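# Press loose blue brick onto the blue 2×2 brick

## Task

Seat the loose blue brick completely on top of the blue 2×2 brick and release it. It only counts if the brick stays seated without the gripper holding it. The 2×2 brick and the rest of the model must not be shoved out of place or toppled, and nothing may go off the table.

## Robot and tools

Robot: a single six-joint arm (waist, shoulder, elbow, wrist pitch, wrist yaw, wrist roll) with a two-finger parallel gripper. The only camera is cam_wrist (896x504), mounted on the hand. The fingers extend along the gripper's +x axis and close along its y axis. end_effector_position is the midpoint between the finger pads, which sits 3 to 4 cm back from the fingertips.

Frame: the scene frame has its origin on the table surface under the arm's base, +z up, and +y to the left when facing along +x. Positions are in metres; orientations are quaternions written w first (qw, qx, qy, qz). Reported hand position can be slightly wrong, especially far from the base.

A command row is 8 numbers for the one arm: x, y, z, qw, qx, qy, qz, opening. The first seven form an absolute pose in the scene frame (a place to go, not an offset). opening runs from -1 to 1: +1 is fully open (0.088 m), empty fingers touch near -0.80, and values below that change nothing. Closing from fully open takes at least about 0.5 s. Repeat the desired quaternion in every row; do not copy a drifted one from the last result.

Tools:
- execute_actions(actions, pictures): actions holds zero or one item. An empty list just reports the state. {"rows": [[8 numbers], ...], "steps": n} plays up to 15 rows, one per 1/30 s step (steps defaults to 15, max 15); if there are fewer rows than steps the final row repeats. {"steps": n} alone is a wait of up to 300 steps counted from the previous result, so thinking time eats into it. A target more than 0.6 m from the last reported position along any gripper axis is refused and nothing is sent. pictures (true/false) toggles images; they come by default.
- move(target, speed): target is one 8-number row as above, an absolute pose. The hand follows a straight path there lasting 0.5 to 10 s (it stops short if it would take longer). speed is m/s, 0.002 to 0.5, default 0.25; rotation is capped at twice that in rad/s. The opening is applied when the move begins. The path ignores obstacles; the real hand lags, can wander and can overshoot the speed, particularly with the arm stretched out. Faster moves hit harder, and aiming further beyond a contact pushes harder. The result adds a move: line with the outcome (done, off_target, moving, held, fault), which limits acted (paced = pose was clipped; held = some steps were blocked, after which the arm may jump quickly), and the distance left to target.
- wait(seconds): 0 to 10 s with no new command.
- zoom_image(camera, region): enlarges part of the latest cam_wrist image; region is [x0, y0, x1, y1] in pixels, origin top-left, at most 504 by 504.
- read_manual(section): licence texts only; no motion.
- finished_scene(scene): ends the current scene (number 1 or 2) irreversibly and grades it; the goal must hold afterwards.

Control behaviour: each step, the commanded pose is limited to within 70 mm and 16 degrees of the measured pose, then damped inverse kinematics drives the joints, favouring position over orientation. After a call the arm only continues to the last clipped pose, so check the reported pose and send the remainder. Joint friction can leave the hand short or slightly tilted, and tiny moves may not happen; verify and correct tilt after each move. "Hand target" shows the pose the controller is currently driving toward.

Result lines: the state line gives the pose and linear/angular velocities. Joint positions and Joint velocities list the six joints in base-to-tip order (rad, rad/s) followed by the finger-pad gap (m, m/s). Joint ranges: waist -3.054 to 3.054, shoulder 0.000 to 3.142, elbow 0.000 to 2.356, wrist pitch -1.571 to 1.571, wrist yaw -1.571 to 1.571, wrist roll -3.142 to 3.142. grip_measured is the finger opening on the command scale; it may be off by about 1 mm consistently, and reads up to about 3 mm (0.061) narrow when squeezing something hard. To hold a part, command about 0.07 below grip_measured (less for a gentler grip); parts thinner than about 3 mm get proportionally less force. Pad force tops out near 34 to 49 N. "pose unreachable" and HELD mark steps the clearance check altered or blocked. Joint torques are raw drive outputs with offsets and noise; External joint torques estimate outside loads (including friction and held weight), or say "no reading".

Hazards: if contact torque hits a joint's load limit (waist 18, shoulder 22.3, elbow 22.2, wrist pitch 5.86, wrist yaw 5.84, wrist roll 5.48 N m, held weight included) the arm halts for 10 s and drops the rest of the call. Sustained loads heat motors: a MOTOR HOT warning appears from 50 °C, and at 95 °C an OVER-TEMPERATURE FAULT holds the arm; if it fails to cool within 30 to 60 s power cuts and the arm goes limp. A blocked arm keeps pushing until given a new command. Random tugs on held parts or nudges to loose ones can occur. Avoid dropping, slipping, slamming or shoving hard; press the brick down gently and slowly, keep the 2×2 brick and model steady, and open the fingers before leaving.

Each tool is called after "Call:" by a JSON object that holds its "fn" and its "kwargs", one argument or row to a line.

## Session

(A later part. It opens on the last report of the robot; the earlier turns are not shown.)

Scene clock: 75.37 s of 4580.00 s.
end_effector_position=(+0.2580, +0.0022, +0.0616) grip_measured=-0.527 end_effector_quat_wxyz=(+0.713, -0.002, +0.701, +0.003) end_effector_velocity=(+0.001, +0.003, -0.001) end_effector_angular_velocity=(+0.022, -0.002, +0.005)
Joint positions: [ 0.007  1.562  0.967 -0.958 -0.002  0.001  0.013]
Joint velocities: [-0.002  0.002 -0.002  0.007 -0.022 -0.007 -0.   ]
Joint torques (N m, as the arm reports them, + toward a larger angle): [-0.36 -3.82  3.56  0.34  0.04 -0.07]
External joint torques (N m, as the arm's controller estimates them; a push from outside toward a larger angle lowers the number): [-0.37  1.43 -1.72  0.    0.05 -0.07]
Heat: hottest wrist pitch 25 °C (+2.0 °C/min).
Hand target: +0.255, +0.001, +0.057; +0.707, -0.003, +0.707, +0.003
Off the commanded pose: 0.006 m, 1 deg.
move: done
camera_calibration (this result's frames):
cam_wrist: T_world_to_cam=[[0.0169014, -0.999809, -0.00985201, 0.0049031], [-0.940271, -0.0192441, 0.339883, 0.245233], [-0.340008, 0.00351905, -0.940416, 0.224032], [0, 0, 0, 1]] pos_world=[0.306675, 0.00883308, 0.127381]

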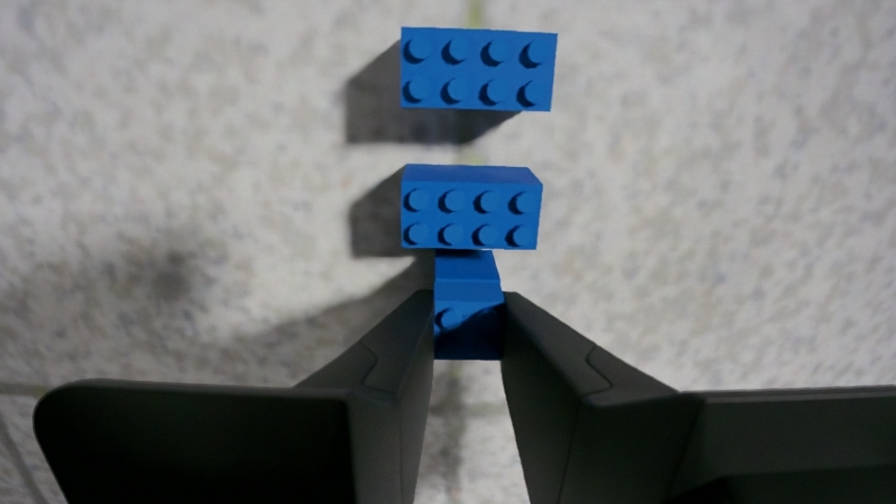

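Call:
{"fn": "move", "kwargs": {
  "target": [0.2542, 0.0010, 0.0545, 0.707, -0.003, 0.707, 0.003, -0.6],
  "speed": 0.008
}}

Call:
{"fn": "move", "kwargs": {
  "target": [0.2548, 0.0010, 0.048, 0.707, -0.003, 0.707, 0.003, -0.6],
  "speed": 0.008
}}

Call:
{"fn": "zoom_image", "kwargs": {
  "camera": "cam_wrist",
  "region": [390, 200, 550, 360]
}}

Call:
{"fn": "move", "kwargs": {
  "target": [0.2548, 0.0010, 0.055, 0.707, -0.003, 0.707, 0.003, -0.6],
  "speed": 0.008
}}

Scene clock: 84.87 s of 4580.00 s.
end_effector_position=(+0.2577, +0.0021, +0.0600) grip_measured=-0.527 end_effector_quat_wxyz=(+0.714, -0.002, +0.701, +0.003) end_effector_velocity=(-0.002, +0.002, +0.001) end_effector_angular_velocity=(+0.007, +0.002, +0.010)
Joint positions: [ 0.007  1.563  0.96  -0.95  -0.001  0.     0.013]
Joint velocities: [ 0.002 -0.007 -0.002 -0.007 -0.007 -0.007 -0.   ]
Joint torques (N m, as the arm reports them, + toward a larger angle): [-0.36 -3.85  3.09  0.51  0.06 -0.09]
External joint torques (N m, as the arm's controller estimates them; a push from outside toward a larger angle lowers the number): [-0.38  1.42 -2.22  0.15  0.07 -0.09]
Heat: hottest elbow 24 °C (+1.0 °C/min).
Hand target: +0.254, +0.001, +0.055; +0.707, -0.003, +0.707, +0.003
Off the commanded pose: 0.007 m, 1 deg.
After step 90, 5.17 s passed at rest.
move: done
camera_calibration (this result's frames):
cam_wrist: T_world_to_cam=[[0.0172833, -0.999806, -0.00945641, 0.00471087], [-0.940524, -0.0194665, 0.33917, 0.24557], [-0.339288, 0.003032, -0.940678, 0.222226], [0, 0, 0, 1]] pos_world=[0.306282, 0.00881654, 0.125798]

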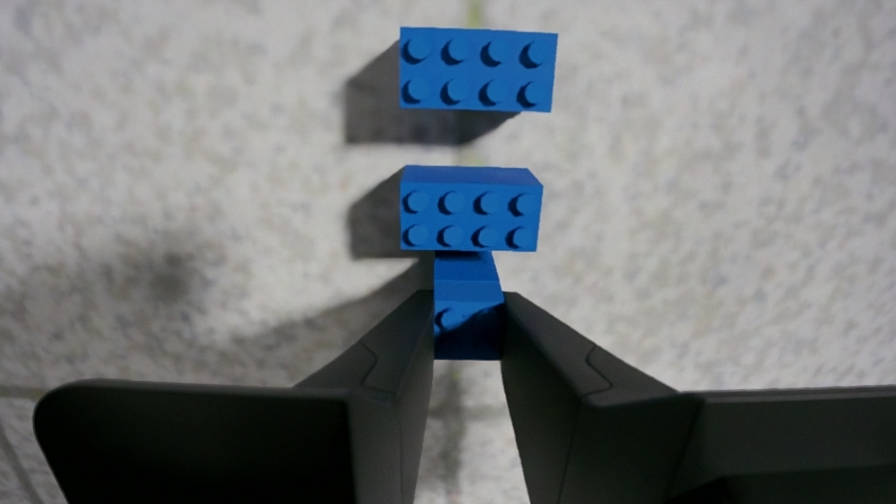

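Scene clock: 86.63 s of 4580.00 s.
end_effector_position=(+0.2572, +0.0021, +0.0579) grip_measured=-0.527 end_effector_quat_wxyz=(+0.714, -0.002, +0.700, +0.003) end_effector_velocity=(+0.001, +0.002, +0.000) end_effector_angular_velocity=(+0.007, -0.007, +0.010)
Joint positions: [ 0.007  1.563  0.951 -0.94  -0.001  0.     0.013]
Joint velocities: [ 0.002 -0.002 -0.002  0.007 -0.007 -0.007 -0.   ]
Joint torques (N m, as the arm reports them, + toward a larger angle): [-0.29 -2.69  2.48  1.62  0.03 -0.11]
External joint torques (N m, as the arm's controller estimates them; a push from outside toward a larger angle lowers the number): [-0.34  2.59 -2.87  1.24  0.05 -0.11]
Heat: hottest elbow 24 °C (+0.0 °C/min).
Hand target: +0.255, +0.001, +0.048; +0.707, -0.003, +0.707, +0.003
Off the commanded pose: 0.010 m, 1 deg.
move: off_target
camera_calibration (this result's frames):
cam_wrist: T_world_to_cam=[[0.0172977, -0.999806, -0.00944136, 0.00469134], [-0.94104, -0.0194703, 0.337734, 0.246052], [-0.337852, 0.00304266, -0.941194, 0.219793], [0, 0, 0, 1]] pos_world=[0.305721, 0.00881238, 0.123812]

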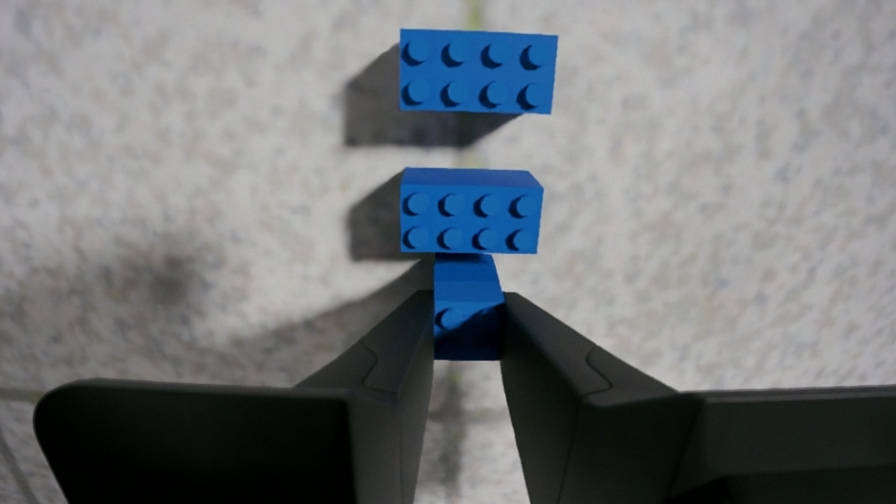

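Region (390, 200, 550, 360) of cam_wrist's 896x504 image, scaled by 3.150, with more detail than that image has.

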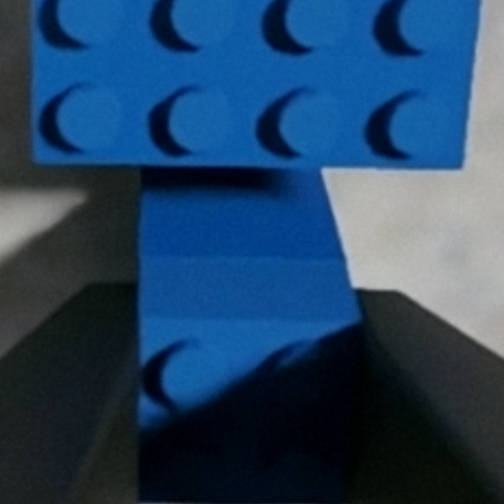

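Scene clock: 88.10 s of 4580.00 s.
end_effector_position=(+0.2570, +0.0021, +0.0589) grip_measured=-0.527 end_effector_quat_wxyz=(+0.714, -0.002, +0.700, +0.003) end_effector_velocity=(+0.001, +0.000, +0.000) end_effector_angular_velocity=(+0.007, -0.007, +0.005)
Joint positions: [ 0.007  1.56   0.953 -0.943 -0.001  0.     0.013]
Joint velocities: [-0.002 -0.002 -0.002  0.007 -0.007 -0.007 -0.   ]
Joint torques (N m, as the arm reports them, + toward a larger angle): [-0.42 -3.52  4.36 -0.06  0.05 -0.07]
External joint torques (N m, as the arm's controller estimates them; a push from outside toward a larger angle lowers the number): [-0.44  1.69 -0.96 -0.43  0.06 -0.07]
Heat: hottest elbow 24 °C (+0.0 °C/min).
Hand target: +0.255, +0.001, +0.055; +0.707, -0.003, +0.707, +0.003
Off the commanded pose: 0.005 m, 1 deg.
move: done
camera_calibration (this result's frames):
cam_wrist: T_world_to_cam=[[0.0173049, -0.999806, -0.00943383, 0.00470087], [-0.941298, -0.0194722, 0.337016, 0.245586], [-0.337134, 0.003048, -0.941452, 0.220461], [0, 0, 0, 1]] pos_world=[0.305413, 0.00881009, 0.124832]

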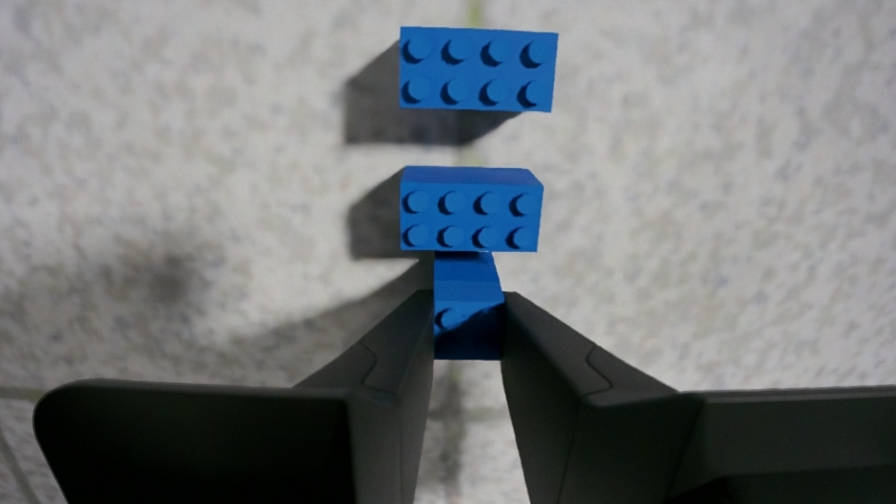

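Seated. Release.

Call:
{"fn": "move", "kwargs": {
  "target": [0.257, 0.0021, 0.059, 0.714, -0.002, 0.700, 0.003, -0.2],
  "speed": 0.01
}}

Call:
{"fn": "move", "kwargs": {
  "target": [0.257, 0.0021, 0.11, 0.707, 0, 0.707, 0, 0.2],
  "speed": 0.08
}}

Scene clock: 91.77 s of 4580.00 s.
end_effector_position=(+0.2566, +0.0021, +0.0588) grip_measured=-0.205 end_effector_quat_wxyz=(+0.714, -0.002, +0.700, +0.003) end_effector_velocity=(-0.004, +0.000, +0.001) end_effector_angular_velocity=(+0.007, +0.017, +0.005)
Joint positions: [ 0.007  1.56   0.953 -0.945 -0.001  0.     0.029]
Joint velocities: [-0.002 -0.002  0.002 -0.022 -0.007 -0.007  0.   ]
Joint torques (N m, as the arm reports them, + toward a larger angle): [ 0.   -4.77  4.67  0.26  0.    0.04]
External joint torques (N m, as the arm's controller estimates them; a push from outside toward a larger angle lowers the number): [ 0.    0.47 -0.66 -0.1   0.01  0.04]
Heat: hottest elbow 24 °C (+0.0 °C/min).
Hand target: +0.257, +0.002, +0.059; +0.714, -0.002, +0.700, +0.003
Off the commanded pose: 0.000 m, 0 deg.
move: done
camera_calibration (this result's frames):
cam_wrist: T_world_to_cam=[[0.0172869, -0.999806, -0.00945265, 0.00470914], [-0.940653, -0.0194674, 0.338811, 0.245018], [-0.338929, 0.00303467, -0.940807, 0.220675], [0, 0, 0, 1]] pos_world=[0.305189, 0.00880843, 0.124642]

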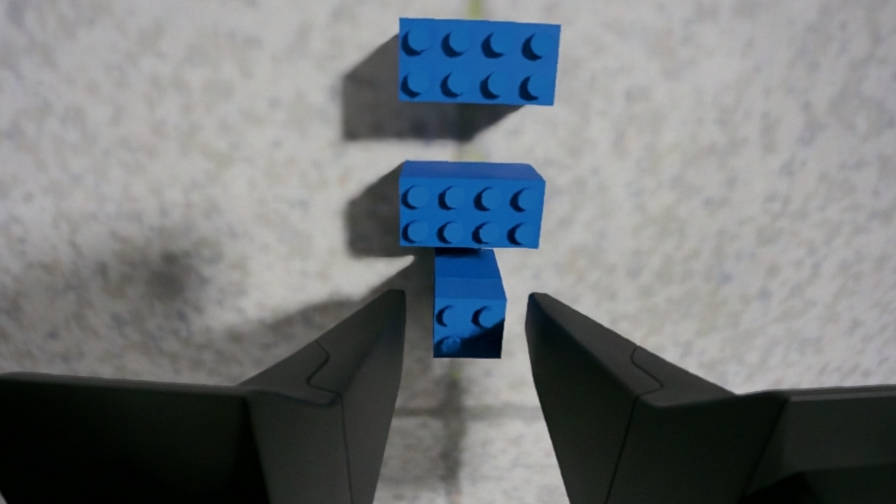

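Scene clock: 92.83 s of 4580.00 s.
end_effector_position=(+0.2543, +0.0021, +0.1045) grip_measured=+0.197 end_effector_quat_wxyz=(+0.700, -0.001, +0.714, +0.002) end_effector_velocity=(-0.003, +0.000, +0.004) end_effector_angular_velocity=(+0.007, +0.007, +0.005)
Joint positions: [ 0.007  1.534  1.116 -1.171 -0.001  0.003  0.049]
Joint velocities: [-0.002 -0.007  0.007 -0.022 -0.007 -0.007 -0.   ]
Joint torques (N m, as the arm reports them, + toward a larger angle): [ 0.05 -5.8   5.83  0.04  0.04  0.18]
External joint torques (N m, as the arm's controller estimates them; a push from outside toward a larger angle lowers the number): [ 0.05 -0.59  0.39 -0.24  0.05  0.18]
Heat: hottest elbow 24 °C (+0.0 °C/min).
Hand target: +0.257, +0.002, +0.110; +0.707, +0.000, +0.707, -0.000
Off the commanded pose: 0.006 m, 1 deg.
move: done
camera_calibration (this result's frames):
cam_wrist: T_world_to_cam=[[0.0138759, -0.999856, -0.00975763, 0.00606343], [-0.927386, -0.0165176, 0.373741, 0.22035], [-0.373848, 0.00386308, -0.927482, 0.270414], [0, 0, 0, 1]] pos_world=[0.305359, 0.00865758, 0.168509]

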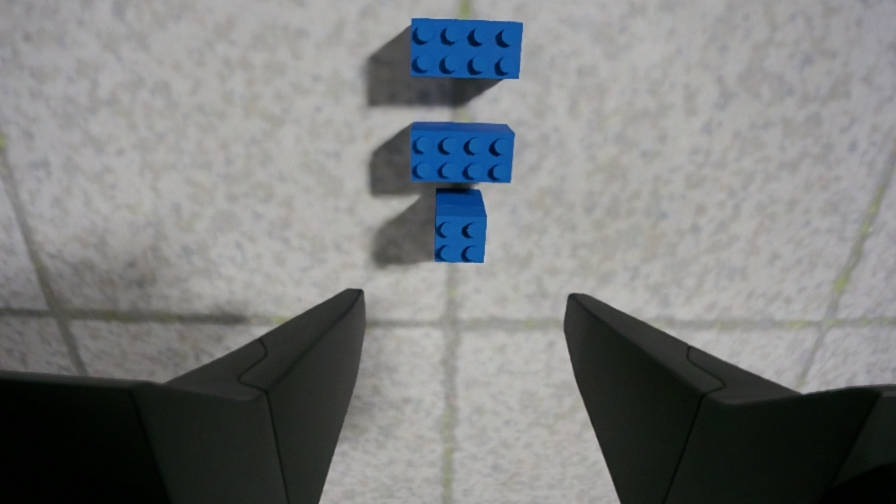

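Call:
{"fn": "finished_scene", "kwargs": {
  "scene": 2
}}

The scene is finished: the task was done.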